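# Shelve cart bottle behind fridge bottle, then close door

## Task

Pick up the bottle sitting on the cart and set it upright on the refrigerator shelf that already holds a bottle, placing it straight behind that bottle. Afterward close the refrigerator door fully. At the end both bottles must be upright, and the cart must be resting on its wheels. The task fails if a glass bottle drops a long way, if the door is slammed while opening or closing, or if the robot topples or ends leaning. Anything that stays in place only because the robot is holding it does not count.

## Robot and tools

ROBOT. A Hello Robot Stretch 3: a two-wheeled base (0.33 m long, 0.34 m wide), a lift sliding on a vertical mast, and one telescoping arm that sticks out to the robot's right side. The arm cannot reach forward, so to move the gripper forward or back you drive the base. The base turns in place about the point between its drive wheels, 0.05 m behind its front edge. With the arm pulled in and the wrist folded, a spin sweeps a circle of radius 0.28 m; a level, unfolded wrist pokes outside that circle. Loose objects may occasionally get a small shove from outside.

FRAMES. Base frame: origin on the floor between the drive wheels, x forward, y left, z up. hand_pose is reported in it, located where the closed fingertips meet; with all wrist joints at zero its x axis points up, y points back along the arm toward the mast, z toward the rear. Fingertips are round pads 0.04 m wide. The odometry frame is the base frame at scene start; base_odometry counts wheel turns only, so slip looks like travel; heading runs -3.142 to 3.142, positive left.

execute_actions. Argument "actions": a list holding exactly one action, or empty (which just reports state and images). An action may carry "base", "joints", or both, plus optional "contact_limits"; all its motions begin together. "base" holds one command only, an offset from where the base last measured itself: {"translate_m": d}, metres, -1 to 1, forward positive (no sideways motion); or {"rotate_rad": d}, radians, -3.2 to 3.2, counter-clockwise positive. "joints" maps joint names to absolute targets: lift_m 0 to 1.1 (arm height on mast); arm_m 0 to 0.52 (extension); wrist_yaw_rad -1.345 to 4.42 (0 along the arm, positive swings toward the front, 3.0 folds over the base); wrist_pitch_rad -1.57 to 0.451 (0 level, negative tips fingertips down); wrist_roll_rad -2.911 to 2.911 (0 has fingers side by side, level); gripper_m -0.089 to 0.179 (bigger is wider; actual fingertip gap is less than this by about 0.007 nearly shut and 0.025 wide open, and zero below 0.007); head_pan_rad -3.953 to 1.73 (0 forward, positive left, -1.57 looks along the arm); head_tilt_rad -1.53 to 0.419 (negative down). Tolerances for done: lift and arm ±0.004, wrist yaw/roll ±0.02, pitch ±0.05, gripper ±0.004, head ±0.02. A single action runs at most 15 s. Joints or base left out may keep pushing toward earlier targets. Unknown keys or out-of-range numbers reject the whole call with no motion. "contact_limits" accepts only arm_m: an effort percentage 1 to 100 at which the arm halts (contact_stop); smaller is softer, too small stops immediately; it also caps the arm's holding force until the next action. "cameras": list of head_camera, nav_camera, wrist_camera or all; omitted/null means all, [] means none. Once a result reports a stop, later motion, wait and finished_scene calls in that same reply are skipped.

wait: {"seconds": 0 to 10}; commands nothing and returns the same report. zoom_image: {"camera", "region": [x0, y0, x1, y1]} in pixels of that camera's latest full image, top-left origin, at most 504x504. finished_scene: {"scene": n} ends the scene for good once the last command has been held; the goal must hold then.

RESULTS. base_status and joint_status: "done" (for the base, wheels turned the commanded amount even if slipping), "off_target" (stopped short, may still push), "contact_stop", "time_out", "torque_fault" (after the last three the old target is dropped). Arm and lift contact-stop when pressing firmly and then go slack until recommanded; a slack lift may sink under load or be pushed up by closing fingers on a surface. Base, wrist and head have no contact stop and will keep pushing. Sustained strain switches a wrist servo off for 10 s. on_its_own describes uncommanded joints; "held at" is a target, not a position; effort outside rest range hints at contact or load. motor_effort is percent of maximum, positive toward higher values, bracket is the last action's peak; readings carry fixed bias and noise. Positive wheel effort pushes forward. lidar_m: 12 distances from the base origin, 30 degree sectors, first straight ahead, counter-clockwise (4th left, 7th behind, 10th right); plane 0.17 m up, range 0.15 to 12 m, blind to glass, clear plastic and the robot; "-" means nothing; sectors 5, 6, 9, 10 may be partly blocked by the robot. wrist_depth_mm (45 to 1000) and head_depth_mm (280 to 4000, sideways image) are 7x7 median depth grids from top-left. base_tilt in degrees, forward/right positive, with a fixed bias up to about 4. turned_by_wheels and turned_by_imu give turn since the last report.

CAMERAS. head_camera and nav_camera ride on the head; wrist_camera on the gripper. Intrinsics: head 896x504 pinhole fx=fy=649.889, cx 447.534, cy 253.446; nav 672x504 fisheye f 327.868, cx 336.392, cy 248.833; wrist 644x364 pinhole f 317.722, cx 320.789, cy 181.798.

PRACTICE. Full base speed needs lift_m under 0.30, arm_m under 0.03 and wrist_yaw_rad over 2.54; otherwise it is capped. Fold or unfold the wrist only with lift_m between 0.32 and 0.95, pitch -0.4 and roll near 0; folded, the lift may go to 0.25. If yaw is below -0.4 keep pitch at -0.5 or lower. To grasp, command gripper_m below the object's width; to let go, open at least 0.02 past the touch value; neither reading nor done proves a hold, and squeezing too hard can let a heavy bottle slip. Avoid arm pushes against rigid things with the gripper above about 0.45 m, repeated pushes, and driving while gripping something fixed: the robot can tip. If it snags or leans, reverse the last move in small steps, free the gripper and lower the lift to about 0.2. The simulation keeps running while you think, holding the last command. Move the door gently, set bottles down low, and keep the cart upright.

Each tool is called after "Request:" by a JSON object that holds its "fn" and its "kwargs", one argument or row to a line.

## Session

Request:
{"fn": "execute_actions", "kwargs": {
  "actions": []
}}

Scene clock: 0.00 s.
base_odometry: x=+0.000 y=+0.000 heading=+0.000 (m, m, rad; odometry frame)
turned_by_wheels: +0.000 (rad since the last result)
turned_by_imu: +0.000 (rad since the last result)
base_tilt: forward=+1.2 right=+1.8 (deg)
lidar_m: 1.56 1.29 1.32 1.81 1.91 2.47 1.64 1.03 1.48 1.39 1.28 1.29
head_depth_mm: 1375 1365 1355 1359 1347 1348 1351 / 1499 1500 1491 1484 1487 1464 1468 / 1650 1645 1655 1638 1631 1634 1633 / 1769 1836 1829 1816 1811 1824 1805 / 1797 2089 2071 2060 2058 2069 2047 / 1792 2325 2419 2364 2386 2395 2305 / 1792 2599 2844 2796 2765 2746 2369
base_status: not commanded
joint_positions: lift_m=+0.489 arm_m=+0.001 wrist_yaw_rad=+2.968 wrist_pitch_rad=-0.435 wrist_roll_rad=+0.003 gripper_m=+0.037 head_pan_rad=+0.002 head_tilt_rad=-0.008
joint_status: not commanded
motor_effort: left_wheel=+0 right_wheel=+0 lift_m=+24 arm_m=+0 wrist_yaw_rad=+1 wrist_pitch_rad=+8 wrist_roll_rad=+0 gripper_m=+0 head_pan_rad=+0 head_tilt_rad=+1 (%)
hand_pose: x=+0.0172 y=+0.0728 z=+0.4980 quat_wxyz=(+0.212, +0.702, +0.092, +0.674) (m; base frame)
wrist_depth_mm: - - - - - - 974 / - - - - - - - / - - - - - - - / - - - - - - - / 956 938 982 927 944 892 886 / 800 790 - 769 772 742 738 / 673 662 660 661 630 640 635
pictures: head_camera (sideways: a quarter turn clockwise sets it upright), nav_camera (sideways: a quarter turn counterclockwise sets it upright), wrist_camera
Images, in order (width x height): head_camera 896x504, nav_camera 672x504, wrist_camera 644x364.

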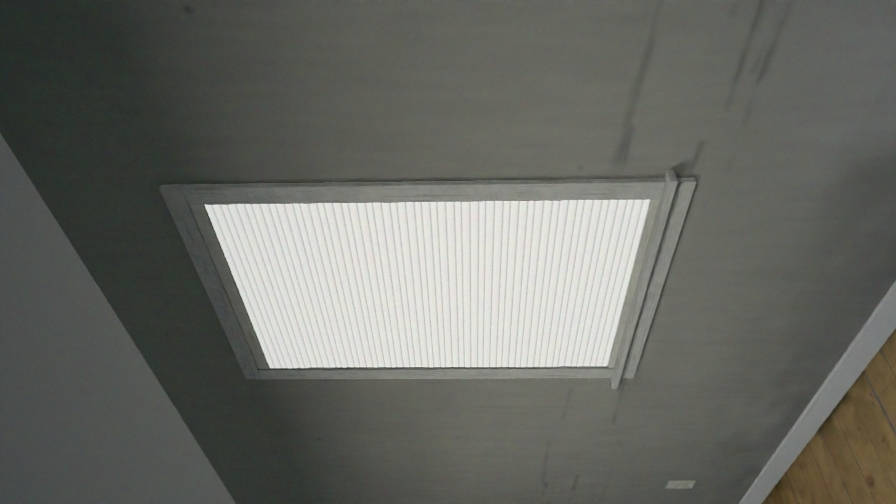

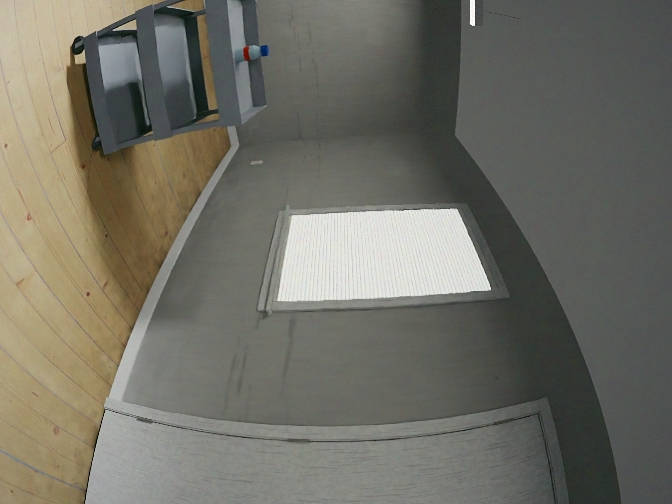

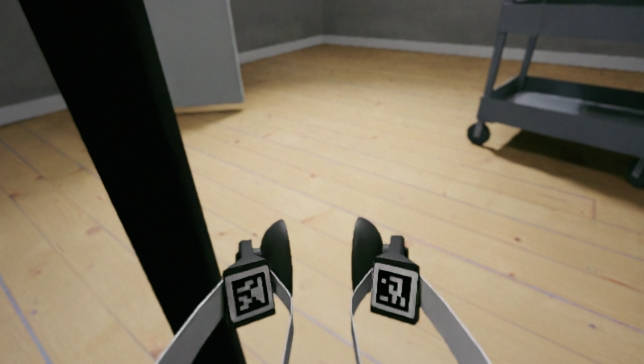

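Request:
{"fn": "execute_actions", "kwargs": {
  "actions": [
    {"base":{"rotate_rad":2.35},"joints":{"head_pan_rad":-0.3,"head_tilt_rad":-0.5,"lift_m":0.28,"wrist_yaw_rad":3.0}}
  ],
  "cameras": ["head_camera","nav_camera"]
}}

Scene clock: 7.40 s.
base_odometry: x=+0.000 y=+0.000 heading=+2.350 (m, m, rad; odometry frame)
turned_by_wheels: +2.350 (rad since the last result)
turned_by_imu: +2.333 (rad since the last result)
base_tilt: forward=+1.3 right=+1.7 (deg)
lidar_m: 2.47 2.00 1.03 1.06 1.39 1.31 1.28 1.33 1.30 1.29 3.36 1.81
head_depth_mm: 1511 1594 1725 1878 2038 1663 1354 / 1571 1690 1814 1951 2052 1661 1353 / 1685 1783 1932 2084 2168 1648 1351 / 2121 2278 2494 2629 2151 1646 1357 / 2135 2326 2511 2695 2123 1655 1347 / 2106 2228 2412 2611 2139 1640 1344 / 2042 2189 2364 2535 2121 1633 1353
base_status: done
joint_positions: lift_m=+0.280 arm_m=+0.001 wrist_yaw_rad=+2.998 wrist_pitch_rad=-0.436 wrist_roll_rad=+0.003 gripper_m=+0.037 head_pan_rad=-0.293 head_tilt_rad=-0.494
joint_status: all done
motor_effort: left_wheel=-2(9) right_wheel=+3(15) lift_m=+19(19) arm_m=+0(0) wrist_yaw_rad=+2(3) wrist_pitch_rad=+8(8) wrist_roll_rad=+1(1) gripper_m=+0(1) head_pan_rad=-5(33) head_tilt_rad=-2(27) (%)
hand_pose: x=+0.0106 y=+0.0738 z=+0.2889 quat_wxyz=(+0.203, +0.700, +0.103, +0.677) (m; base frame)
wrist_depth_mm: - - - - - - - / - - - - - - - / - - - - - - 962 / 821 787 779 771 776 747 745 / 638 637 650 616 620 601 593 / 524 528 - 532 516 502 496 / 445 - - - 423 428 423
pictures: head_camera (sideways: a quarter turn clockwise sets it upright), nav_camera (sideways: a quarter turn counterclockwise sets it upright)
Images, in order (width x height): head_camera 896x504, nav_camera 672x504.

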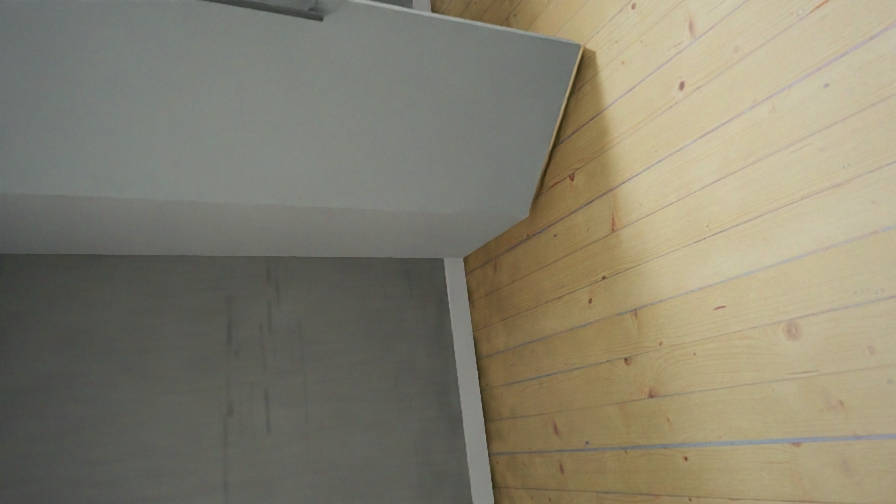

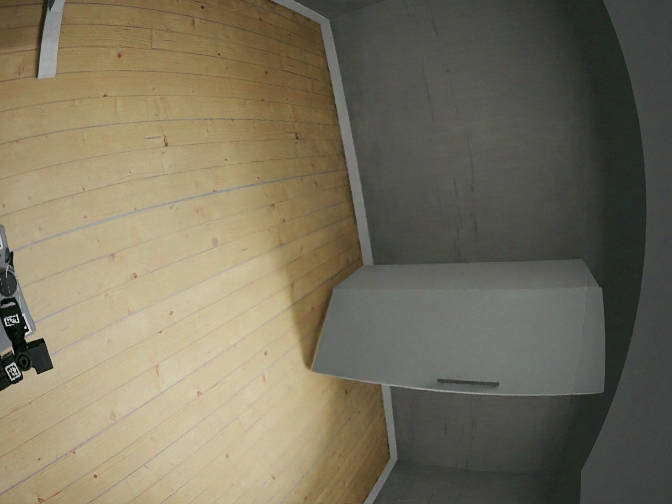

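Request:
{"fn": "execute_actions", "kwargs": {
  "actions": [
    {"base":{"rotate_rad":-0.93}}
  ],
  "cameras": []
}}

Request:
{"fn": "execute_actions", "kwargs": {
  "actions": [
    {"base":{"translate_m":0.8},"joints":{"head_pan_rad":0,"head_tilt_rad":-0.8}}
  ],
  "cameras": ["nav_camera"]
}}

Request:
{"fn": "execute_actions", "kwargs": {
  "actions": [
    {"base":{"translate_m":0.68}}
  ],
  "cameras": []
}}

Request:
{"fn": "execute_actions", "kwargs": {
  "actions": [
    {"base":{"rotate_rad":2.46},"joints":{"head_pan_rad":-1.4,"head_tilt_rad":-0.7}}
  ]
}}

Scene clock: 20.77 s.
base_odometry: x=+0.000 y=+0.000 heading=+1.420 (m, m, rad; odometry frame)
turned_by_wheels: -0.930 (rad since the last result)
turned_by_imu: -0.921 (rad since the last result)
base_tilt: forward=+1.1 right=+1.7 (deg)
lidar_m: 1.81 1.83 2.47 1.81 1.04 1.47 1.39 1.29 1.28 1.43 1.29 1.30
head_depth_mm: 2776 2941 3061 1718 1669 1563 1365 / 2843 2995 3150 1634 1743 1609 1357 / 2915 3185 3393 3022 2070 1664 1349 / 3010 3282 3522 2982 2124 1642 1341 / 3144 3357 3661 3056 2114 1645 1338 / 3286 3540 3903 2991 2121 1646 1345 / 3355 3555 3860 2988 2134 1632 1342
base_status: done
joint_positions: lift_m=+0.280 arm_m=+0.001 wrist_yaw_rad=+2.998 wrist_pitch_rad=-0.436 wrist_roll_rad=+0.003 gripper_m=+0.037 head_pan_rad=-0.293 head_tilt_rad=-0.494
joint_status: not commanded
motor_effort: left_wheel=+2(9) right_wheel=-3(10) lift_m=+19(19) arm_m=-1(0) wrist_yaw_rad=+2(2) wrist_pitch_rad=+8(8) wrist_roll_rad=+1(0) gripper_m=+0(0) head_pan_rad=-4(5) head_tilt_rad=-2(3) (%)
hand_pose: x=+0.0106 y=+0.0738 z=+0.2889 quat_wxyz=(+0.202, +0.700, +0.103, +0.677) (m; base frame)
wrist_depth_mm: - - - - - - - / - - - - - - - / - - - - - - 977 / 781 746 801 771 775 754 740 / 634 630 648 626 621 603 591 / 530 524 - 536 525 498 494 / 450 - - - 425 425 419
pictures: none
No camera images: the call's "cameras" was empty. Leave "cameras" out to get every camera's image.

Scene clock: 25.13 s.
base_odometry: x=+0.120 y=+0.791 heading=+1.420 (m, m, rad; odometry frame)
turned_by_wheels: +0.000 (rad since the last result)
turned_by_imu: +0.000 (rad since the last result)
base_tilt: forward=+1.4 right=+1.8 (deg)
lidar_m: 2.41 1.04 1.33 2.16 2.10 1.64 2.19 1.79 1.79 0.85 0.78 2.68
head_depth_mm: 2404 2668 2484 1936 1580 1345 1167 / 2543 2899 2448 1920 1586 1346 1169 / 2734 3053 2434 1905 1570 1343 1168 / 2824 3069 2434 1899 1570 1332 1155 / 2560 2888 2434 1912 1557 1330 1159 / 2303 2544 2405 1893 1561 1329 1153 / 2085 2301 2362 1763 1479 1315 1151
base_status: done
joint_positions: lift_m=+0.280 arm_m=+0.001 wrist_yaw_rad=+2.998 wrist_pitch_rad=-0.436 wrist_roll_rad=+0.003 gripper_m=+0.037 head_pan_rad=-0.007 head_tilt_rad=-0.791
joint_status: all done
motor_effort: left_wheel=+2(11) right_wheel=-4(9) lift_m=+20(19) arm_m=-1(1) wrist_yaw_rad=+1(2) wrist_pitch_rad=+8(8) wrist_roll_rad=+0(1) gripper_m=+0(0) head_pan_rad=+4(34) head_tilt_rad=-4(23) (%)
hand_pose: x=+0.0105 y=+0.0738 z=+0.2889 quat_wxyz=(+0.202, +0.700, +0.103, +0.677) (m; base frame)
wrist_depth_mm: - - - - - - 913 / - - - - - - 924 / - - - - - - 921 / 818 793 781 780 763 742 740 / 641 629 651 612 614 606 587 / 527 521 - 524 519 497 492 / 448 - - - 422 425 418
pictures: nav_camera (sideways: a quarter turn counterclockwise sets it upright)
Images, in order (width x height): nav_camera 672x504.

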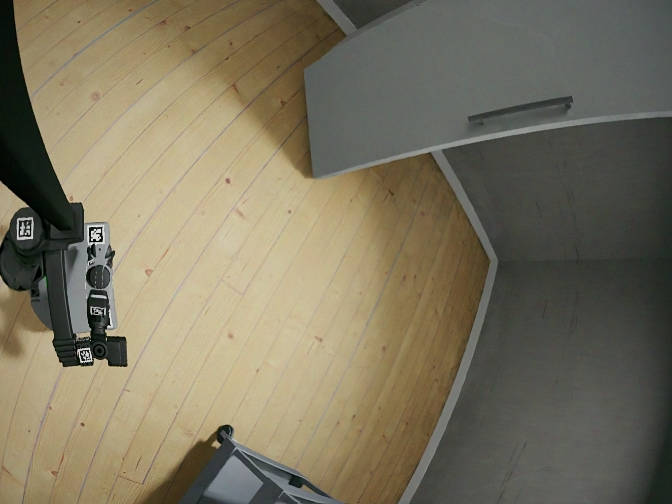

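Scene clock: 29.20 s.
base_odometry: x=+0.222 y=+1.463 heading=+1.420 (m, m, rad; odometry frame)
turned_by_wheels: +0.000 (rad since the last result)
turned_by_imu: +0.000 (rad since the last result)
base_tilt: forward=+1.2 right=+1.6 (deg)
lidar_m: 1.88 0.98 0.47 0.98 2.63 2.25 2.76 2.26 0.75 0.81 2.17 2.16
head_depth_mm: 1915 2133 2297 1923 1582 1349 1169 / 2049 2235 2402 1931 1588 1344 1166 / 2171 2425 2421 1910 1590 1350 1163 / 2239 2539 2430 1907 1571 1336 1161 / 1985 2235 2324 1913 1575 1332 1160 / 1776 1960 2145 1895 1548 1334 1153 / 1607 1764 1940 1881 1559 1318 1157
base_status: done
joint_positions: lift_m=+0.280 arm_m=+0.001 wrist_yaw_rad=+2.998 wrist_pitch_rad=-0.436 wrist_roll_rad=+0.003 gripper_m=+0.037 head_pan_rad=-0.007 head_tilt_rad=-0.791
joint_status: not commanded
motor_effort: left_wheel=+2(11) right_wheel=-4(8) lift_m=+20(19) arm_m=-1(1) wrist_yaw_rad=+1(2) wrist_pitch_rad=+8(8) wrist_roll_rad=+1(1) gripper_m=+0(0) head_pan_rad=+4(4) head_tilt_rad=-4(4) (%)
hand_pose: x=+0.0105 y=+0.0738 z=+0.2889 quat_wxyz=(+0.202, +0.700, +0.103, +0.677) (m; base frame)
wrist_depth_mm: - - - - 594 433 824 / - - - - 625 472 - / - - - - 647 856 914 / 816 789 795 781 682 720 734 / 633 628 651 616 619 597 588 / 528 519 - 532 515 500 490 / 454 - - - 417 427 421
pictures: none
No camera images: the call's "cameras" was empty. Leave "cameras" out to get every camera's image.

Scene clock: 32.03 s.
base_odometry: x=+0.222 y=+1.463 heading=-2.403 (m, m, rad; odometry frame)
turned_by_wheels: +2.460 (rad since the last result)
turned_by_imu: +2.439 (rad since the last result)
base_tilt: forward=+1.4 right=+1.6 (deg)
lidar_m: 2.61 2.26 2.32 0.77 0.74 2.24 2.15 2.19 1.59 0.47 0.66 2.15
head_depth_mm: 801 876 1518 1810 1714 1414 1208 / 396 914 1044 1194 1459 1407 1203 / 380 422 485 561 705 1349 1177 / 415 459 516 590 715 868 1128 / 492 555 641 755 927 1183 1194 / 580 673 802 995 1304 1396 1193 / 709 855 1712 1953 1660 1389 1187
base_status: done
joint_positions: lift_m=+0.280 arm_m=+0.001 wrist_yaw_rad=+2.998 wrist_pitch_rad=-0.436 wrist_roll_rad=+0.003 gripper_m=+0.037 head_pan_rad=-1.393 head_tilt_rad=-0.704
joint_status: all done
motor_effort: left_wheel=-2(7) right_wheel=+3(14) lift_m=+20(20) arm_m=-1(1) wrist_yaw_rad=+1(2) wrist_pitch_rad=+8(8) wrist_roll_rad=+1(1) gripper_m=+0(0) head_pan_rad=-4(57) head_tilt_rad=+2(10) (%)
hand_pose: x=+0.0105 y=+0.0737 z=+0.2889 quat_wxyz=(+0.202, +0.700, +0.103, +0.677) (m; base frame)
wrist_depth_mm: - - - - - - - / - - - - - - - / 746 - - - - - 971 / 817 791 780 758 756 757 730 / 645 634 652 616 617 597 597 / 533 522 - 522 521 499 492 / 453 - - - 421 427 425
pictures: head_camera (sideways: a quarter turn clockwise sets it upright), nav_camera (sideways: a quarter turn counterclockwise sets it upright), wrist_camera
Images, in order (width x height): head_camera 896x504, nav_camera 672x504, wrist_camera 644x364.

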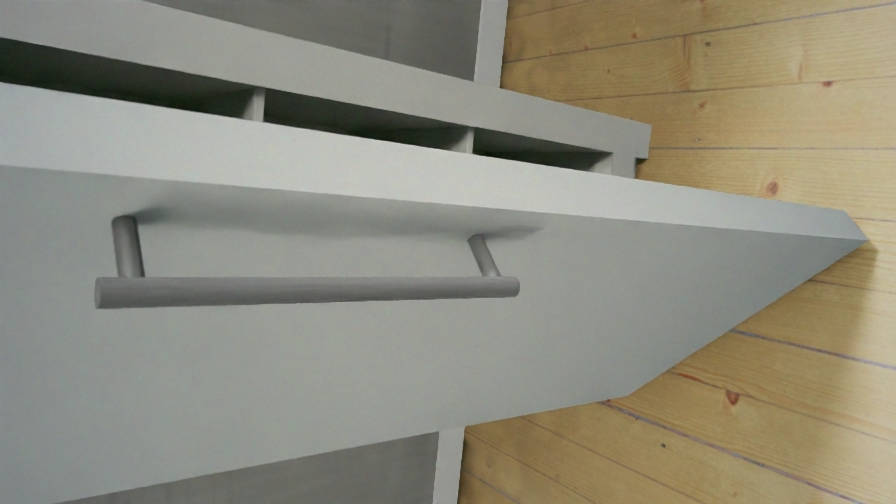

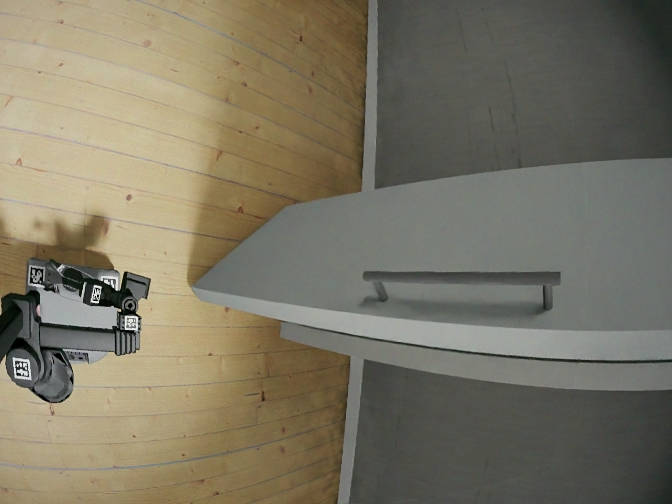

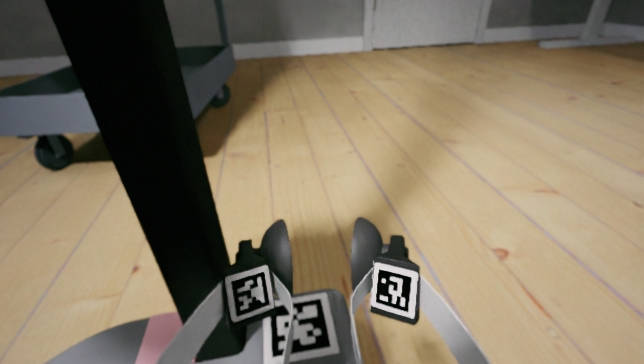

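Request:
{"fn": "execute_actions", "kwargs": {
  "actions": [
    {"base":{"translate_m":-0.22},"joints":{"lift_m":0.55,"wrist_pitch_rad":-0.4,"gripper_m":0}}
  ],
  "cameras": []
}}

Request:
{"fn": "execute_actions", "kwargs": {
  "actions": [
    {"joints":{"wrist_yaw_rad":0.3,"arm_m":0.0}}
  ],
  "cameras": []
}}

Request:
{"fn": "execute_actions", "kwargs": {
  "actions": [
    {"joints":{"arm_m":0.36,"head_pan_rad":-1.1,"head_tilt_rad":-0.8}}
  ],
  "cameras": []
}}

Request:
{"fn": "execute_actions", "kwargs": {
  "actions": [
    {"base":{"translate_m":0.3}}
  ],
  "cameras": ["head_camera","nav_camera"]
}}

Scene clock: 45.83 s.
base_odometry: x=+0.385 y=+1.611 heading=-2.403 (m, m, rad; odometry frame)
turned_by_wheels: +0.000 (rad since the last result)
turned_by_imu: +0.001 (rad since the last result)
base_tilt: forward=+1.2 right=+1.7 (deg)
lidar_m: 2.82 2.46 2.33 0.71 0.77 2.01 1.94 2.00 1.59 0.97 0.53 2.15
head_depth_mm: 1257 1400 1576 1807 1706 1412 1207 / 1273 1419 1599 1838 1699 1411 1205 / 819 942 1556 1841 1704 1410 1199 / 1180 1092 1449 1293 1482 1403 1200 / 1213 1168 1515 1387 1548 1394 1173 / 1224 1158 1197 631 730 887 1142 / 416 456 514 620 980 1358 1196
base_status: done
joint_positions: lift_m=+0.550 arm_m=+0.001 wrist_yaw_rad=+2.999 wrist_pitch_rad=-0.419 wrist_roll_rad=+0.003 gripper_m=+0.000 head_pan_rad=-1.393 head_tilt_rad=-0.704
joint_status: all done
motor_effort: left_wheel=-2(11) right_wheel=+3(10) lift_m=+27(28) arm_m=-1(1) wrist_yaw_rad=+1(2) wrist_pitch_rad=+11(11) wrist_roll_rad=+0(1) gripper_m=-2(80) head_pan_rad=-4(5) head_tilt_rad=+2(2) (%)
hand_pose: x=+0.0107 y=+0.0759 z=+0.5623 quat_wxyz=(+0.196, +0.701, +0.097, +0.679) (m; base frame)
wrist_depth_mm: - - - - - - - / - - 736 - - - - / - - - - - - - / - - - - - - - / - - - - - - - / 886 882 - - 832 832 820 / 748 753 728 727 719 719 708
pictures: none
No camera images: the call's "cameras" was empty. Leave "cameras" out to get every camera's image.

Scene clock: 48.20 s.
base_odometry: x=+0.385 y=+1.611 heading=-2.403 (m, m, rad; odometry frame)
turned_by_wheels: +0.000 (rad since the last result)
turned_by_imu: +0.000 (rad since the last result)
base_tilt: forward=+1.3 right=+1.8 (deg)
lidar_m: 2.83 2.46 2.33 0.71 0.77 2.01 1.94 2.00 1.59 0.97 0.53 2.16
head_depth_mm: 1254 1396 1600 1819 1700 1411 1211 / 1273 1416 1619 1854 1685 1409 1203 / 817 945 1558 1830 1692 1400 1198 / 1184 1092 1450 1293 1495 1404 1188 / 1221 1168 1504 1386 1548 1397 1169 / 1221 1164 1204 631 728 889 1149 / 416 456 516 623 975 1374 1187
base_status: not commanded
joint_positions: lift_m=+0.550 arm_m=+0.001 wrist_yaw_rad=+0.303 wrist_pitch_rad=-0.419 wrist_roll_rad=+0.003 gripper_m=+0.000 head_pan_rad=-1.393 head_tilt_rad=-0.704
joint_status: all done
joint sent to its limit — the command would take arm_m past its lower limit, so that joint was sent only as far as its limit.
motor_effort: left_wheel=-2(2) right_wheel=+3(3) lift_m=+27(26) arm_m=-1(1) wrist_yaw_rad=-1(3) wrist_pitch_rad=+11(11) wrist_roll_rad=+1(1) gripper_m=-2(3) head_pan_rad=-4(4) head_tilt_rad=+3(1) (%)
hand_pose: x=+0.0453 y=-0.3603 z=+0.5623 quat_wxyz=(+0.705, +0.250, -0.662, -0.042) (m; base frame)
wrist_depth_mm: - 266 867 - 820 - 991 / - 296 885 - - - - / - - - - - - - / - - 364 - - - - / - - 396 944 994 - - / 905 886 431 - 852 839 818 / 748 752 621 726 714 719 702
pictures: none
No camera images: the call's "cameras" was empty. Leave "cameras" out to get every camera's image.

Scene clock: 52.03 s.
base_odometry: x=+0.385 y=+1.611 heading=-2.403 (m, m, rad; odometry frame)
turned_by_wheels: +0.000 (rad since the last result)
turned_by_imu: +0.001 (rad since the last result)
base_tilt: forward=+1.4 right=+1.8 (deg)
lidar_m: 2.83 2.47 2.32 0.72 0.77 2.01 1.94 2.01 1.59 0.97 0.53 2.16
head_depth_mm: 1149 924 1019 1775 - 1342 1177 / 1191 1092 1439 1256 1472 1328 1169 / 1221 1391 1383 1677 1526 1345 1159 / 433 491 569 684 854 1197 1162 / 476 593 638 893 1253 1305 1161 / 672 1760 2111 1884 1575 1323 1154 / 1650 1935 2205 1887 1560 1322 1156
base_status: not commanded
joint_positions: lift_m=+0.550 arm_m=+0.360 wrist_yaw_rad=+0.301 wrist_pitch_rad=-0.419 wrist_roll_rad=+0.003 gripper_m=+0.000 head_pan_rad=-1.107 head_tilt_rad=-0.790
joint_status: all done
motor_effort: left_wheel=-2(2) right_wheel=+3(3) lift_m=+26(26) arm_m=+4(5) wrist_yaw_rad=-1(1) wrist_pitch_rad=+11(11) wrist_roll_rad=+0(1) gripper_m=-2(2) head_pan_rad=+5(33) head_tilt_rad=-5(14) (%)
hand_pose: x=+0.0450 y=-0.7190 z=+0.5623 quat_wxyz=(+0.705, +0.249, -0.662, -0.042) (m; base frame)
wrist_depth_mm: 486 574 780 732 780 749 706 / 503 566 586 528 832 809 762 / 526 612 826 435 907 881 811 / 541 680 - 956 - 935 855 / 478 691 846 844 976 969 922 / 432 725 715 - 856 836 821 / 411 699 710 638 717 711 707
pictures: none
No camera images: the call's "cameras" was empty. Leave "cameras" out to get every camera's image.

Scene clock: 56.20 s.
base_odometry: x=+0.163 y=+1.409 heading=-2.403 (m, m, rad; odometry frame)
turned_by_wheels: +0.000 (rad since the last result)
turned_by_imu: -0.003 (rad since the last result)
base_tilt: forward=+1.2 right=+1.7 (deg)
lidar_m: 2.53 2.18 2.30 0.99 0.85 2.32 2.23 2.20 1.01 0.99 0.39 2.14
head_depth_mm: 1164 1096 1387 1603 - 1346 1169 / 914 1025 1384 1621 1505 1334 1173 / 298 338 407 1241 1497 1338 1163 / 306 347 402 479 589 770 1120 / 1441 1658 1852 1793 1559 1330 1159 / 1516 1801 2102 1903 1576 1333 1154 / 1632 1882 2189 1886 1559 1321 1150
base_status: done
joint_positions: lift_m=+0.550 arm_m=+0.360 wrist_yaw_rad=+0.299 wrist_pitch_rad=-0.419 wrist_roll_rad=+0.002 gripper_m=+0.000 head_pan_rad=-1.107 head_tilt_rad=-0.790
joint_status: not commanded
motor_effort: left_wheel=-1(17) right_wheel=+0(52) lift_m=+26(26) arm_m=+4(4) wrist_yaw_rad=+1(2) wrist_pitch_rad=+11(11) wrist_roll_rad=+1(1) gripper_m=-3(2) head_pan_rad=+4(4) head_tilt_rad=-4(5) (%)
hand_pose: x=+0.0445 y=-0.7191 z=+0.5623 quat_wxyz=(+0.705, +0.248, -0.663, -0.043) (m; base frame)
wrist_depth_mm: 225 332 431 672 678 642 363 / 223 326 451 579 555 543 352 / 220 321 453 475 428 410 343 / 217 317 507 893 896 626 353 / 216 310 537 867 830 597 380 / 214 306 540 - 689 561 424 / 215 303 648 628 596 533 688
pictures: head_camera (sideways: a quarter turn clockwise sets it upright), nav_camera (sideways: a quarter turn counterclockwise sets it upright)
Images, in order (width x height): head_camera 896x504, nav_camera 672x504.

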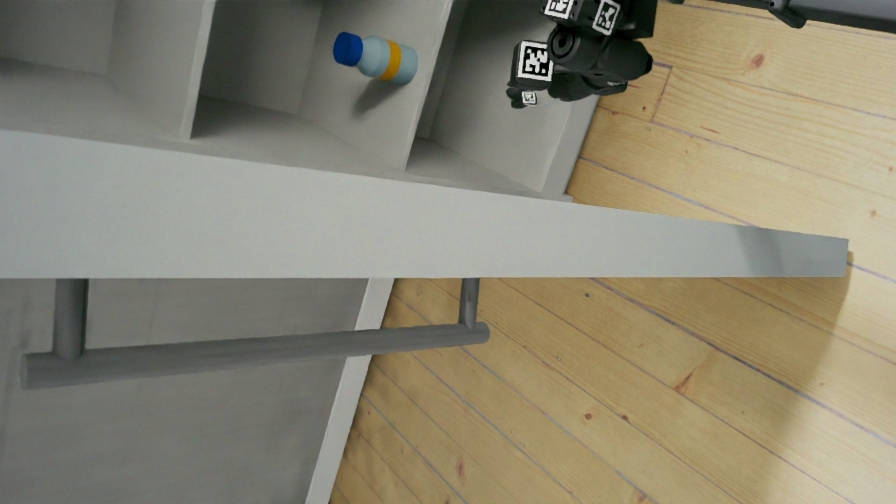

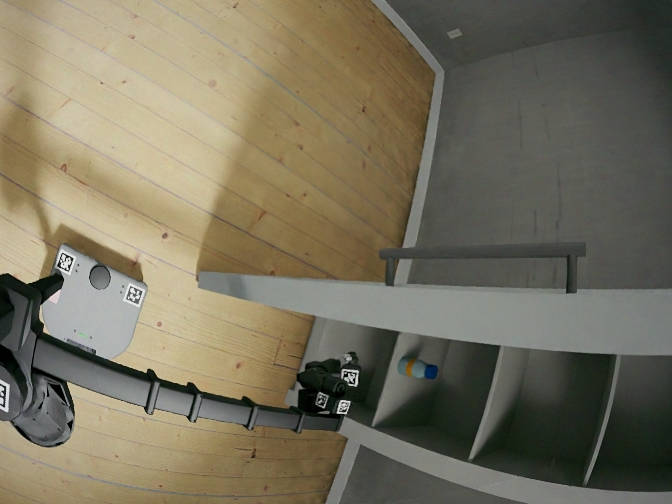

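Request:
{"fn": "execute_actions", "kwargs": {
  "actions": [
    {"base":{"translate_m":0.2},"joints":{"arm_m":0.2,"wrist_yaw_rad":0.4}}
  ],
  "cameras": ["head_camera","nav_camera"]
}}

Scene clock: 64.70 s.
base_odometry: x=+0.015 y=+1.275 heading=-2.403 (m, m, rad; odometry frame)
turned_by_wheels: +0.000 (rad since the last result)
turned_by_imu: +0.000 (rad since the last result)
base_tilt: forward=+1.2 right=+1.8 (deg)
lidar_m: 2.33 1.98 2.31 2.24 0.90 1.06 2.43 2.18 1.05 0.34 0.34 2.14
head_depth_mm: 457 796 1050 1589 1466 1419 1159 / 307 348 500 933 1443 - 1164 / - 299 342 414 548 1078 1166 / 1370 326 377 438 530 681 1013 / 348 1639 1896 1829 1564 1329 1161 / 1564 1827 2100 1890 1563 1325 1154 / 1656 1898 2206 1888 1542 1321 1153
base_status: done
joint_positions: lift_m=+0.550 arm_m=+0.200 wrist_yaw_rad=+0.399 wrist_pitch_rad=-0.419 wrist_roll_rad=+0.002 gripper_m=+0.000 head_pan_rad=-1.107 head_tilt_rad=-0.790
joint_status: all done
motor_effort: left_wheel=-1(3) right_wheel=+2(8) lift_m=+26(26) arm_m=-5(3) wrist_yaw_rad=+2(3) wrist_pitch_rad=+11(11) wrist_roll_rad=+1(1) gripper_m=-3(2) head_pan_rad=+5(4) head_tilt_rad=-3(4) (%)
hand_pose: x=+0.0655 y=-0.5520 z=+0.5623 quat_wxyz=(+0.707, +0.281, -0.649, -0.008) (m; base frame)
wrist_depth_mm: - 80 113 192 457 773 677 / - 82 117 206 505 542 525 / - 84 122 221 554 876 809 / - 87 127 238 708 948 811 / - 89 132 257 772 822 761 / - 92 129 - 713 688 664 / - 95 159 358 717 688 614
pictures: head_camera (sideways: a quarter turn clockwise sets it upright), nav_camera (sideways: a quarter turn counterclockwise sets it upright)
Images, in order (width x height): head_camera 896x504, nav_camera 672x504.

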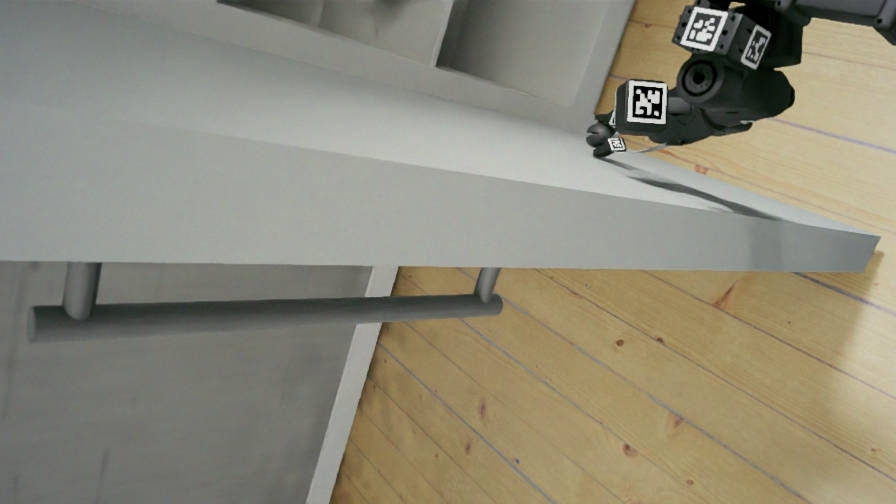

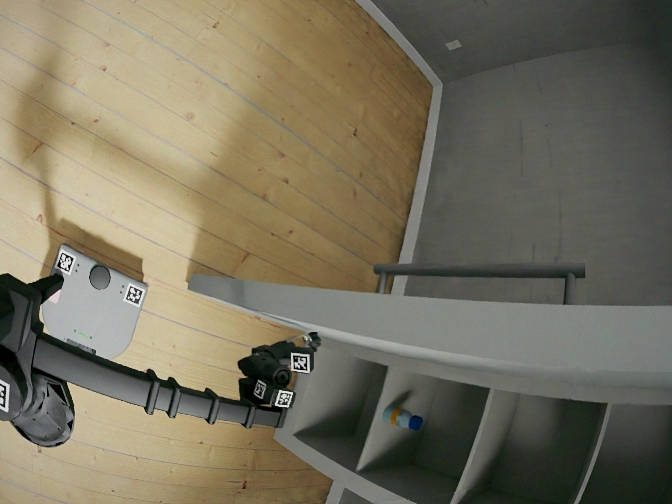

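Request:
{"fn": "execute_actions", "kwargs": {
  "actions": [
    {"joints":{"wrist_yaw_rad":0.65}}
  ],
  "cameras": []
}}

Request:
{"fn": "execute_actions", "kwargs": {
  "actions": [
    {"base":{"translate_m":-0.35},"joints":{"arm_m":0,"wrist_yaw_rad":0,"lift_m":0.93,"head_pan_rad":1.7,"head_tilt_rad":-0.6}}
  ],
  "cameras": ["head_camera","nav_camera"]
}}

Scene clock: 82.23 s.
base_odometry: x=+0.015 y=+1.275 heading=-2.405 (m, m, rad; odometry frame)
turned_by_wheels: -0.002 (rad since the last result)
turned_by_imu: -0.002 (rad since the last result)
base_tilt: forward=+1.3 right=+1.9 (deg)
lidar_m: 2.33 1.99 2.31 2.24 0.90 1.06 2.44 2.20 1.05 0.37 0.34 2.14
head_depth_mm: 492 823 1068 1605 1477 1415 1176 / 317 378 541 986 1442 - 1169 / - 299 345 426 578 1109 1163 / 291 316 364 432 528 686 1023 / 1398 1587 1894 1787 1580 1328 1161 / 1557 1789 2090 1896 1547 1318 1163 / 1627 1909 2174 1865 1546 1324 1154
base_status: not commanded
joint_positions: lift_m=+0.550 arm_m=+0.200 wrist_yaw_rad=+0.518 wrist_pitch_rad=-0.420 wrist_roll_rad=+0.002 gripper_m=+0.000 head_pan_rad=-1.107 head_tilt_rad=-0.790
joint_status: wrist_yaw_rad off_target (ended at +0.518, target +0.650)
on_its_own: left_wheel is at rest, and its effort (-21) is outside its rest range (-18 to +18); right_wheel is at rest, and its effort (+59) is outside its rest range (-18 to +18); wrist_yaw_rad is at rest, and its effort (+96) is outside its rest range (-12 to +12)
motor_effort: left_wheel=-21(21) right_wheel=+59(59) lift_m=+26(26) arm_m=-5(5) wrist_yaw_rad=+96(95) wrist_pitch_rad=+11(11) wrist_roll_rad=+1(0) gripper_m=-11(12) head_pan_rad=+4(4) head_tilt_rad=-4(4) (%)
hand_pose: x=+0.0896 y=-0.5401 z=+0.5621 quat_wxyz=(+0.706, +0.320, -0.631, +0.034) (m; base frame)
wrist_depth_mm: - 69 92 140 284 745 691 / - 71 97 150 334 601 446 / - 74 101 161 397 871 755 / - 77 107 176 498 943 828 / - 80 113 169 632 823 814 / - 83 118 - 697 677 673 / - 86 118 247 691 667 596
pictures: none
No camera images: the call's "cameras" was empty. Leave "cameras" out to get every camera's image.

Scene clock: 86.90 s.
base_odometry: x=+0.274 y=+1.510 heading=-2.405 (m, m, rad; odometry frame)
turned_by_wheels: +0.000 (rad since the last result)
turned_by_imu: +0.002 (rad since the last result)
base_tilt: forward=+1.3 right=+1.8 (deg)
lidar_m: 2.68 2.32 2.33 0.73 0.75 2.17 2.09 2.16 1.59 0.97 0.63 0.55
head_depth_mm: 1847 2071 2282 2436 1879 1504 1270 / 1879 2080 2290 2462 1863 1507 1257 / 1893 2086 2323 2461 1862 1503 1257 / 1903 2090 2246 1539 1691 1504 1260 / 1930 2096 1343 964 1054 1283 1225 / 1927 2118 1352 977 - - - / 1961 2124 1269 973 - - -
base_status: done
joint_positions: lift_m=+0.930 arm_m=+0.001 wrist_yaw_rad=+0.002 wrist_pitch_rad=-0.419 wrist_roll_rad=+0.002 gripper_m=+0.000 head_pan_rad=+1.693 head_tilt_rad=-0.606
joint_status: all done
joint sent to its limit — the command would take arm_m past its lower limit, so that joint was sent only as far as its limit.
motor_effort: left_wheel=+0(28) right_wheel=+1(56) lift_m=+26(28) arm_m=-5(13) wrist_yaw_rad=-1(95) wrist_pitch_rad=+11(21) wrist_roll_rad=+1(1) gripper_m=-3(11) head_pan_rad=+4(61) head_tilt_rad=+2(16) (%)
hand_pose: x=-0.0212 y=-0.3707 z=+0.9423 quat_wxyz=(+0.691, +0.147, -0.692, -0.147) (m; base frame)
wrist_depth_mm: 575 773 - 867 - - - / 573 718 - 745 - - - / 569 775 - - - - - / 559 810 - 992 - - - / 559 823 - - - - - / 556 828 - - - - - / 538 800 - - - - -
pictures: head_camera (sideways: a quarter turn clockwise sets it upright), nav_camera (sideways: a quarter turn counterclockwise sets it upright)
Images, in order (width x height): head_camera 896x504, nav_camera 672x504.

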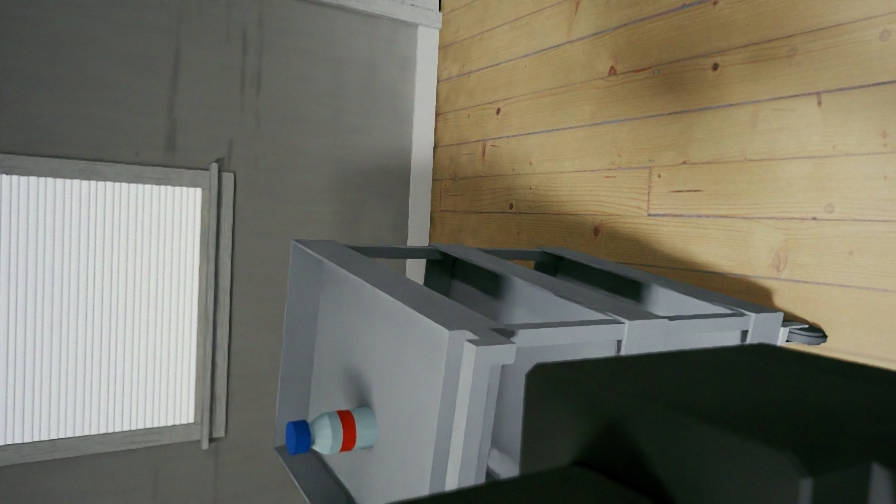

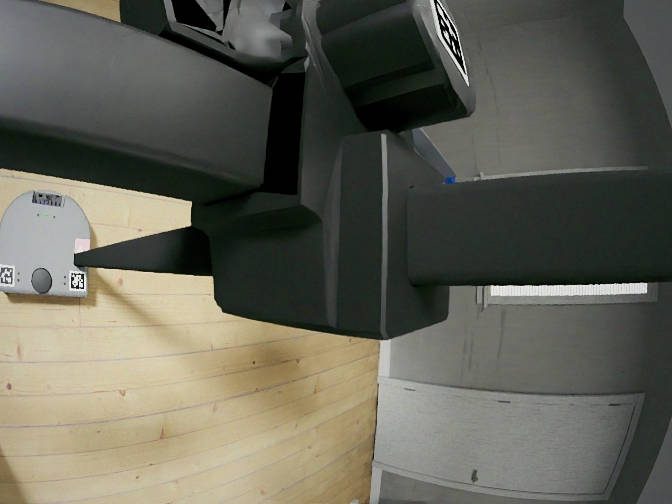

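Request:
{"fn": "execute_actions", "kwargs": {
  "actions": [
    {"base":{"rotate_rad":2.0},"joints":{"lift_m":0.97,"wrist_pitch_rad":-0.3,"gripper_m":0.15,"head_pan_rad":-1.57,"head_tilt_rad":-0.7}}
  ],
  "cameras": []
}}

Request:
{"fn": "execute_actions", "kwargs": {
  "actions": [
    {"base":{"translate_m":0.27}}
  ],
  "cameras": []
}}

Request:
{"fn": "execute_actions", "kwargs": {
  "actions": [
    {"base":{"rotate_rad":1.54},"joints":{"arm_m":0.15}}
  ],
  "cameras": ["wrist_camera","nav_camera"]
}}

Scene clock: 141.63 s.
base_odometry: x=+0.274 y=+1.510 heading=-0.405 (m, m, rad; odometry frame)
turned_by_wheels: +2.000 (rad since the last result)
turned_by_imu: +1.990 (rad since the last result)
base_tilt: forward=+1.3 right=+1.8 (deg)
lidar_m: 0.73 2.24 2.08 2.11 1.65 0.97 0.71 0.55 2.68 2.32 2.39 0.79
head_depth_mm: 2239 2471 2716 2367 - - - / 2315 2557 2777 2305 - - - / 2382 2482 2841 2343 - - - / 2495 2566 2886 2313 - - - / 2610 2571 2890 2129 1685 1419 1204 / 2677 3004 2920 2169 1706 1405 1191 / 2750 2686 2852 2123 1692 1391 1201
base_status: done
joint_positions: lift_m=+0.970 arm_m=+0.001 wrist_yaw_rad=+0.001 wrist_pitch_rad=-0.320 wrist_roll_rad=+0.002 gripper_m=+0.150 head_pan_rad=-1.563 head_tilt_rad=-0.691
joint_status: all done
motor_effort: left_wheel=-2(6) right_wheel=+4(9) lift_m=+27(26) arm_m=-5(4) wrist_yaw_rad=+0(1) wrist_pitch_rad=+12(12) wrist_roll_rad=+1(1) gripper_m=+0(83) head_pan_rad=-5(57) head_tilt_rad=-3(14) (%)
hand_pose: x=-0.0212 y=-0.3820 z=+1.0051 quat_wxyz=(+0.698, +0.113, -0.699, -0.113) (m; base frame)
wrist_depth_mm: - - - - - - - / - - - - - - - / - - - - - - - / - - - - - - - / - - - - - - - / - - - - - - - / - - - - - - -
pictures: none
No camera images: the call's "cameras" was empty. Leave "cameras" out to get every camera's image.

Scene clock: 145.27 s.
base_odometry: x=+0.522 y=+1.404 heading=-0.405 (m, m, rad; odometry frame)
turned_by_wheels: +0.000 (rad since the last result)
turned_by_imu: +0.000 (rad since the last result)
base_tilt: forward=+1.3 right=+1.8 (deg)
lidar_m: 0.48 0.67 1.98 2.01 1.91 1.21 0.88 0.80 2.78 2.36 2.14 0.47
head_depth_mm: 2327 2563 2725 2360 - - - / 2421 2417 2824 2308 - - - / 2495 2651 2920 2332 - - - / 2560 2649 2977 2303 - - - / 2675 3001 2927 2137 1712 1416 1205 / 2774 2779 2905 2179 1702 1416 1205 / 2685 2819 2882 2108 1697 1396 1211
base_status: done
joint_positions: lift_m=+0.970 arm_m=+0.001 wrist_yaw_rad=+0.001 wrist_pitch_rad=-0.320 wrist_roll_rad=+0.002 gripper_m=+0.150 head_pan_rad=-1.563 head_tilt_rad=-0.691
joint_status: not commanded
motor_effort: left_wheel=-2(2) right_wheel=+3(9) lift_m=+27(27) arm_m=-5(5) wrist_yaw_rad=-1(1) wrist_pitch_rad=+11(11) wrist_roll_rad=+1(0) gripper_m=+0(0) head_pan_rad=-5(5) head_tilt_rad=-3(3) (%)
hand_pose: x=-0.0212 y=-0.3820 z=+1.0051 quat_wxyz=(+0.698, +0.113, -0.699, -0.113) (m; base frame)
wrist_depth_mm: - - - - - - - / - - - - - - - / - - - - - - - / - - - - - - - / - - - - - - - / - - - - - - - / - - - - - - -
pictures: none
No camera images: the call's "cameras" was empty. Leave "cameras" out to get every camera's image.

Scene clock: 148.70 s.
base_odometry: x=+0.522 y=+1.404 heading=+1.135 (m, m, rad; odometry frame)
turned_by_wheels: +1.540 (rad since the last result)
turned_by_imu: +1.532 (rad since the last result)
base_tilt: forward=+1.2 right=+1.7 (deg)
lidar_m: 1.99 1.93 1.22 0.92 0.84 2.79 2.37 2.15 0.47 0.48 0.65 1.98
head_depth_mm: 1618 1813 - - 1700 1415 1211 / 1695 1846 - - 700 1323 1216 / 1734 1939 - - 605 877 1092 / 1805 2030 - - 1002 940 1136 / 1870 2101 1065 807 1015 1158 1178 / 1951 2160 2360 740 1019 1191 1206 / 2015 2291 2564 769 1648 1406 1199
base_status: done
joint_positions: lift_m=+0.970 arm_m=+0.150 wrist_yaw_rad=+0.001 wrist_pitch_rad=-0.319 wrist_roll_rad=+0.002 gripper_m=+0.150 head_pan_rad=-1.563 head_tilt_rad=-0.691
joint_status: all done
motor_effort: left_wheel=-2(7) right_wheel=+3(10) lift_m=+26(26) arm_m=+4(6) wrist_yaw_rad=-1(1) wrist_pitch_rad=+11(11) wrist_roll_rad=+1(1) gripper_m=+1(1) head_pan_rad=-4(5) head_tilt_rad=-3(3) (%)
hand_pose: x=-0.0212 y=-0.5304 z=+1.0052 quat_wxyz=(+0.698, +0.113, -0.699, -0.113) (m; base frame)
wrist_depth_mm: - - - - - - - / - - - - - - - / - - - - - - - / - - - 658 710 666 - / - - 533 520 547 539 - / - - 448 444 442 - - / - 355 372 365 364 350 -
pictures: nav_camera (sideways: a quarter turn counterclockwise sets it upright), wrist_camera
Images, in order (width x height): nav_camera 672x504, wrist_camera 644x364.

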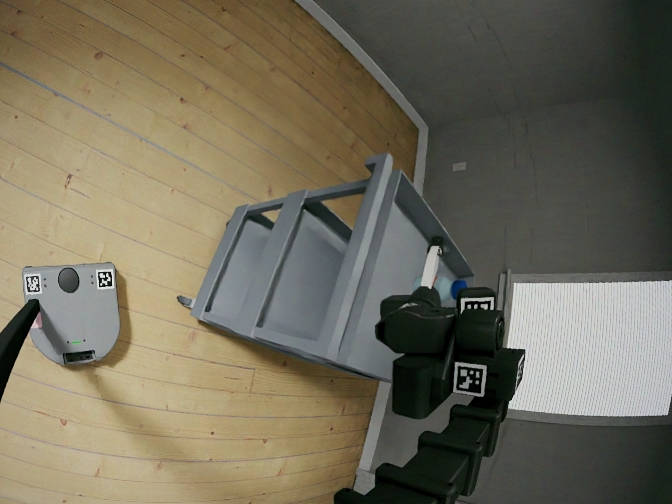

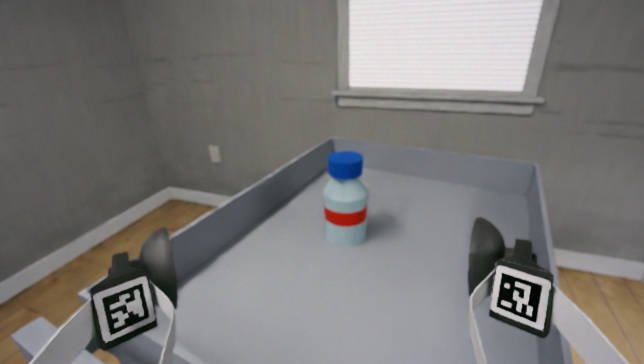

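Request:
{"fn": "execute_actions", "kwargs": {
  "actions": [
    {"base":{"translate_m":-0.035},"joints":{"arm_m":0.3}}
  ],
  "cameras": []
}}

Request:
{"fn": "execute_actions", "kwargs": {
  "actions": [
    {"joints":{"lift_m":0.845,"arm_m":0.36}}
  ],
  "cameras": ["wrist_camera"]
}}

Scene clock: 156.67 s.
base_odometry: x=+0.508 y=+1.372 heading=+1.135 (m, m, rad; odometry frame)
turned_by_wheels: +0.000 (rad since the last result)
turned_by_imu: +0.001 (rad since the last result)
base_tilt: forward=+1.4 right=+1.8 (deg)
lidar_m: 2.02 1.95 1.23 0.86 0.79 2.75 2.34 2.13 0.46 0.46 0.62 2.01
head_depth_mm: 1621 1759 - 1942 1716 1420 1210 / 1677 1786 1026 834 1092 1385 1210 / 1722 - - 828 602 840 1137 / 1793 1925 - 824 633 920 1109 / 1855 2085 1048 820 983 964 1158 / 1933 2179 2329 820 1039 1160 1202 / 1992 2254 2528 742 1551 1370 1192
base_status: done
joint_positions: lift_m=+0.970 arm_m=+0.300 wrist_yaw_rad=+0.001 wrist_pitch_rad=-0.319 wrist_roll_rad=+0.002 gripper_m=+0.150 head_pan_rad=-1.563 head_tilt_rad=-0.691
joint_status: all done
motor_effort: left_wheel=-2(7) right_wheel=+4(5) lift_m=+26(25) arm_m=+5(3) wrist_yaw_rad=-1(1) wrist_pitch_rad=+11(11) wrist_roll_rad=+1(0) gripper_m=-1(0) head_pan_rad=-5(4) head_tilt_rad=-3(3) (%)
hand_pose: x=-0.0212 y=-0.6804 z=+1.0052 quat_wxyz=(+0.698, +0.113, -0.699, -0.113) (m; base frame)
wrist_depth_mm: - - - - - - - / - - - - - - - / - - - - - - - / - - - 666 631 - - / - - 523 357 543 535 - / - - 436 374 436 - 433 / - 358 371 366 364 353 345
pictures: none
No camera images: the call's "cameras" was empty. Leave "cameras" out to get every camera's image.

Scene clock: 158.63 s.
base_odometry: x=+0.508 y=+1.372 heading=+1.135 (m, m, rad; odometry frame)
turned_by_wheels: +0.000 (rad since the last result)
turned_by_imu: +0.000 (rad since the last result)
base_tilt: forward=+1.4 right=+1.7 (deg)
lidar_m: 2.03 1.95 1.23 0.86 0.80 2.75 2.34 2.13 0.46 0.46 0.62 2.01
head_depth_mm: 1622 1782 1878 2098 - - 1184 / 1679 1850 1087 - 996 1371 1212 / 1725 1926 1136 774 601 841 1140 / 1796 2009 1162 769 633 916 1115 / 1856 2090 1062 824 989 962 1156 / 1927 2163 2349 820 1032 1147 1202 / 1999 2246 2566 740 1556 1381 1202
base_status: not commanded
joint_positions: lift_m=+0.845 arm_m=+0.360 wrist_yaw_rad=+0.001 wrist_pitch_rad=-0.319 wrist_roll_rad=+0.002 gripper_m=+0.150 head_pan_rad=-1.563 head_tilt_rad=-0.691
joint_status: all done
motor_effort: left_wheel=-1(2) right_wheel=+3(4) lift_m=+20(21) arm_m=+5(4) wrist_yaw_rad=-1(1) wrist_pitch_rad=+11(11) wrist_roll_rad=+1(0) gripper_m=-1(0) head_pan_rad=-4(4) head_tilt_rad=-3(4) (%)
hand_pose: x=-0.0212 y=-0.7404 z=+0.8806 quat_wxyz=(+0.698, +0.113, -0.699, -0.112) (m; base frame)
wrist_depth_mm: - - - - - - - / - - - - - - - / - - - 236 527 466 428 / - 342 403 247 443 433 402 / 260 304 344 264 333 340 322 / 256 - 272 267 265 - 260 / 235 221 227 225 221 214 215
pictures: wrist_camera
Images, in order (width x height): wrist_camera 644x364.

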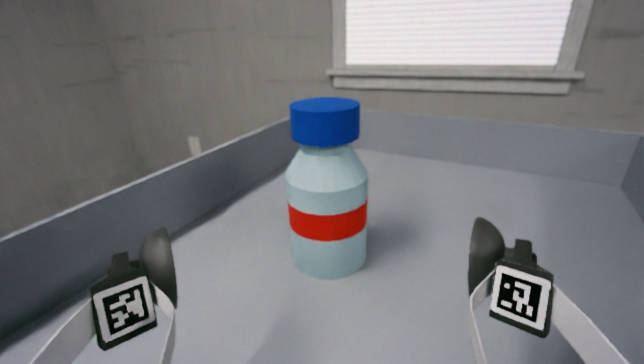

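Request:
{"fn": "execute_actions", "kwargs": {
  "actions": [
    {"joints":{"lift_m":0.822,"arm_m":0.485}}
  ],
  "cameras": ["wrist_camera"]
}}

Request:
{"fn": "execute_actions", "kwargs": {
  "actions": [
    {"joints":{"gripper_m":0.028}}
  ],
  "cameras": ["wrist_camera"]
}}

Request:
{"fn": "execute_actions", "kwargs": {
  "actions": [
    {"joints":{"lift_m":0.95}}
  ],
  "cameras": ["wrist_camera"]
}}

Scene clock: 169.27 s.
base_odometry: x=+0.508 y=+1.372 heading=+1.135 (m, m, rad; odometry frame)
turned_by_wheels: +0.000 (rad since the last result)
turned_by_imu: +0.001 (rad since the last result)
base_tilt: forward=+1.3 right=+1.8 (deg)
lidar_m: 2.03 1.95 1.23 0.86 0.80 2.76 2.34 2.13 0.46 0.46 0.62 2.01
head_depth_mm: 1617 1763 1873 2037 1778 - - / 1686 1835 1089 - - 1338 1212 / 1724 1933 - 798 602 844 1136 / 1805 2000 1155 799 633 918 1109 / 1859 2078 1061 820 990 962 1160 / 1917 2179 2336 816 1037 1145 1200 / 2015 2271 2547 742 1553 1373 1201
base_status: not commanded
joint_positions: lift_m=+0.822 arm_m=+0.485 wrist_yaw_rad=+0.001 wrist_pitch_rad=-0.319 wrist_roll_rad=+0.002 gripper_m=+0.150 head_pan_rad=-1.563 head_tilt_rad=-0.691
joint_status: all done
motor_effort: left_wheel=-2(2) right_wheel=+4(4) lift_m=+19(21) arm_m=+5(4) wrist_yaw_rad=-1(1) wrist_pitch_rad=+11(11) wrist_roll_rad=+1(0) gripper_m=+0(0) head_pan_rad=-4(4) head_tilt_rad=-4(4) (%)
hand_pose: x=-0.0212 y=-0.8654 z=+0.8576 quat_wxyz=(+0.698, +0.113, -0.699, -0.112) (m; base frame)
wrist_depth_mm: - - - - - - 937 / - - - - - - - / - - - 105 381 368 - / - - 319 108 363 358 330 / 210 239 289 120 267 300 283 / 203 - 239 119 216 - 228 / - 195 198 130 183 189 190
pictures: wrist_camera
Images, in order (width x height): wrist_camera 644x364.

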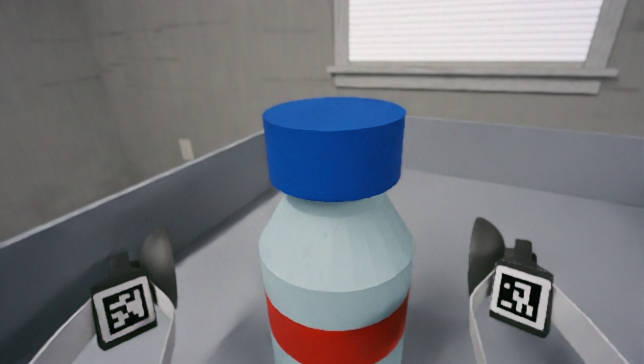

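Scene clock: 170.97 s.
base_odometry: x=+0.508 y=+1.372 heading=+1.135 (m, m, rad; odometry frame)
turned_by_wheels: +0.000 (rad since the last result)
turned_by_imu: +0.000 (rad since the last result)
base_tilt: forward=+1.2 right=+1.8 (deg)
lidar_m: 2.03 1.96 1.23 0.86 0.80 2.76 2.34 2.13 0.46 0.46 0.63 2.01
head_depth_mm: 1621 1771 1881 2028 1796 - - / 1673 1842 1085 - - 1344 1203 / 1717 1918 1142 799 602 842 1140 / 1801 1996 1162 811 632 914 1115 / 1860 2080 1057 825 991 962 1159 / 1917 2151 2345 817 1031 1149 1206 / 1997 2281 2535 742 1541 1363 1203
base_status: not commanded
joint_positions: lift_m=+0.822 arm_m=+0.485 wrist_yaw_rad=-0.003 wrist_pitch_rad=-0.324 wrist_roll_rad=+0.002 gripper_m=+0.029 head_pan_rad=-1.563 head_tilt_rad=-0.691
joint_status: all done
motor_effort: left_wheel=-3(4) right_wheel=+6(9) lift_m=+20(21) arm_m=+4(5) wrist_yaw_rad=+3(5) wrist_pitch_rad=+14(14) wrist_roll_rad=+0(1) gripper_m=-20(92) head_pan_rad=-4(5) head_tilt_rad=-3(4) (%)
hand_pose: x=-0.0223 y=-0.8650 z=+0.8565 quat_wxyz=(+0.697, +0.113, -0.699, -0.116) (m; base frame)
wrist_depth_mm: - - - - - - 959 / - - - - - - 976 / - - - 99 389 366 335 / - 270 297 103 382 358 327 / 208 245 285 115 289 283 278 / 206 233 123 114 122 230 225 / 200 199 191 123 186 191 188
pictures: wrist_camera
Images, in order (width x height): wrist_camera 644x364.

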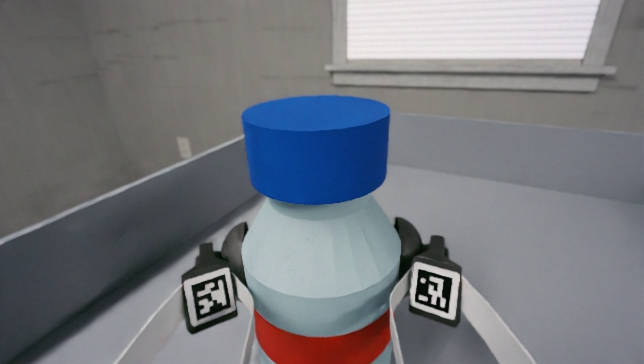

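Scene clock: 172.97 s.
base_odometry: x=+0.508 y=+1.372 heading=+1.135 (m, m, rad; odometry frame)
turned_by_wheels: +0.000 (rad since the last result)
turned_by_imu: +0.000 (rad since the last result)
base_tilt: forward=+1.2 right=+1.9 (deg)
lidar_m: 2.02 1.95 1.23 0.86 0.80 2.76 2.33 2.13 0.46 0.46 0.62 2.01
head_depth_mm: 1628 1762 - - 1668 1424 1216 / 1682 1782 1022 832 1097 1382 1212 / 1729 - 1109 828 600 838 1139 / 1796 - 1036 826 630 915 1110 / 1864 2084 1063 822 995 960 1160 / 1928 2155 2319 817 1034 1150 1200 / 2006 2274 2551 743 1561 1373 1200
base_status: not commanded
joint_positions: lift_m=+0.950 arm_m=+0.485 wrist_yaw_rad=-0.003 wrist_pitch_rad=-0.351 wrist_roll_rad=+0.002 gripper_m=+0.029 head_pan_rad=-1.563 head_tilt_rad=-0.691
joint_status: all done
motor_effort: left_wheel=-3(3) right_wheel=+5(6) lift_m=+29(30) arm_m=+4(4) wrist_yaw_rad=+3(3) wrist_pitch_rad=+29(30) wrist_roll_rad=+0(1) gripper_m=-20(19) head_pan_rad=-4(5) head_tilt_rad=-3(4) (%)
hand_pose: x=-0.0221 y=-0.8621 z=+0.9777 quat_wxyz=(+0.695, +0.122, -0.697, -0.125) (m; base frame)
wrist_depth_mm: - - - - - - 953 / - - - - - - - / - - - 101 - - - / - - - 105 - - - / - - - 116 436 411 382 / - - 122 114 123 384 366 / - 307 319 123 316 323 320
pictures: wrist_camera
Images, in order (width x height): wrist_camera 644x364.

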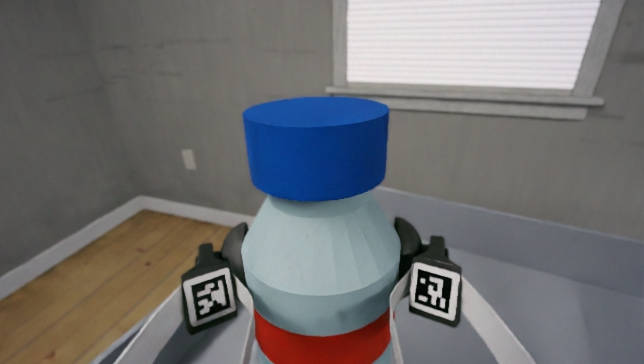

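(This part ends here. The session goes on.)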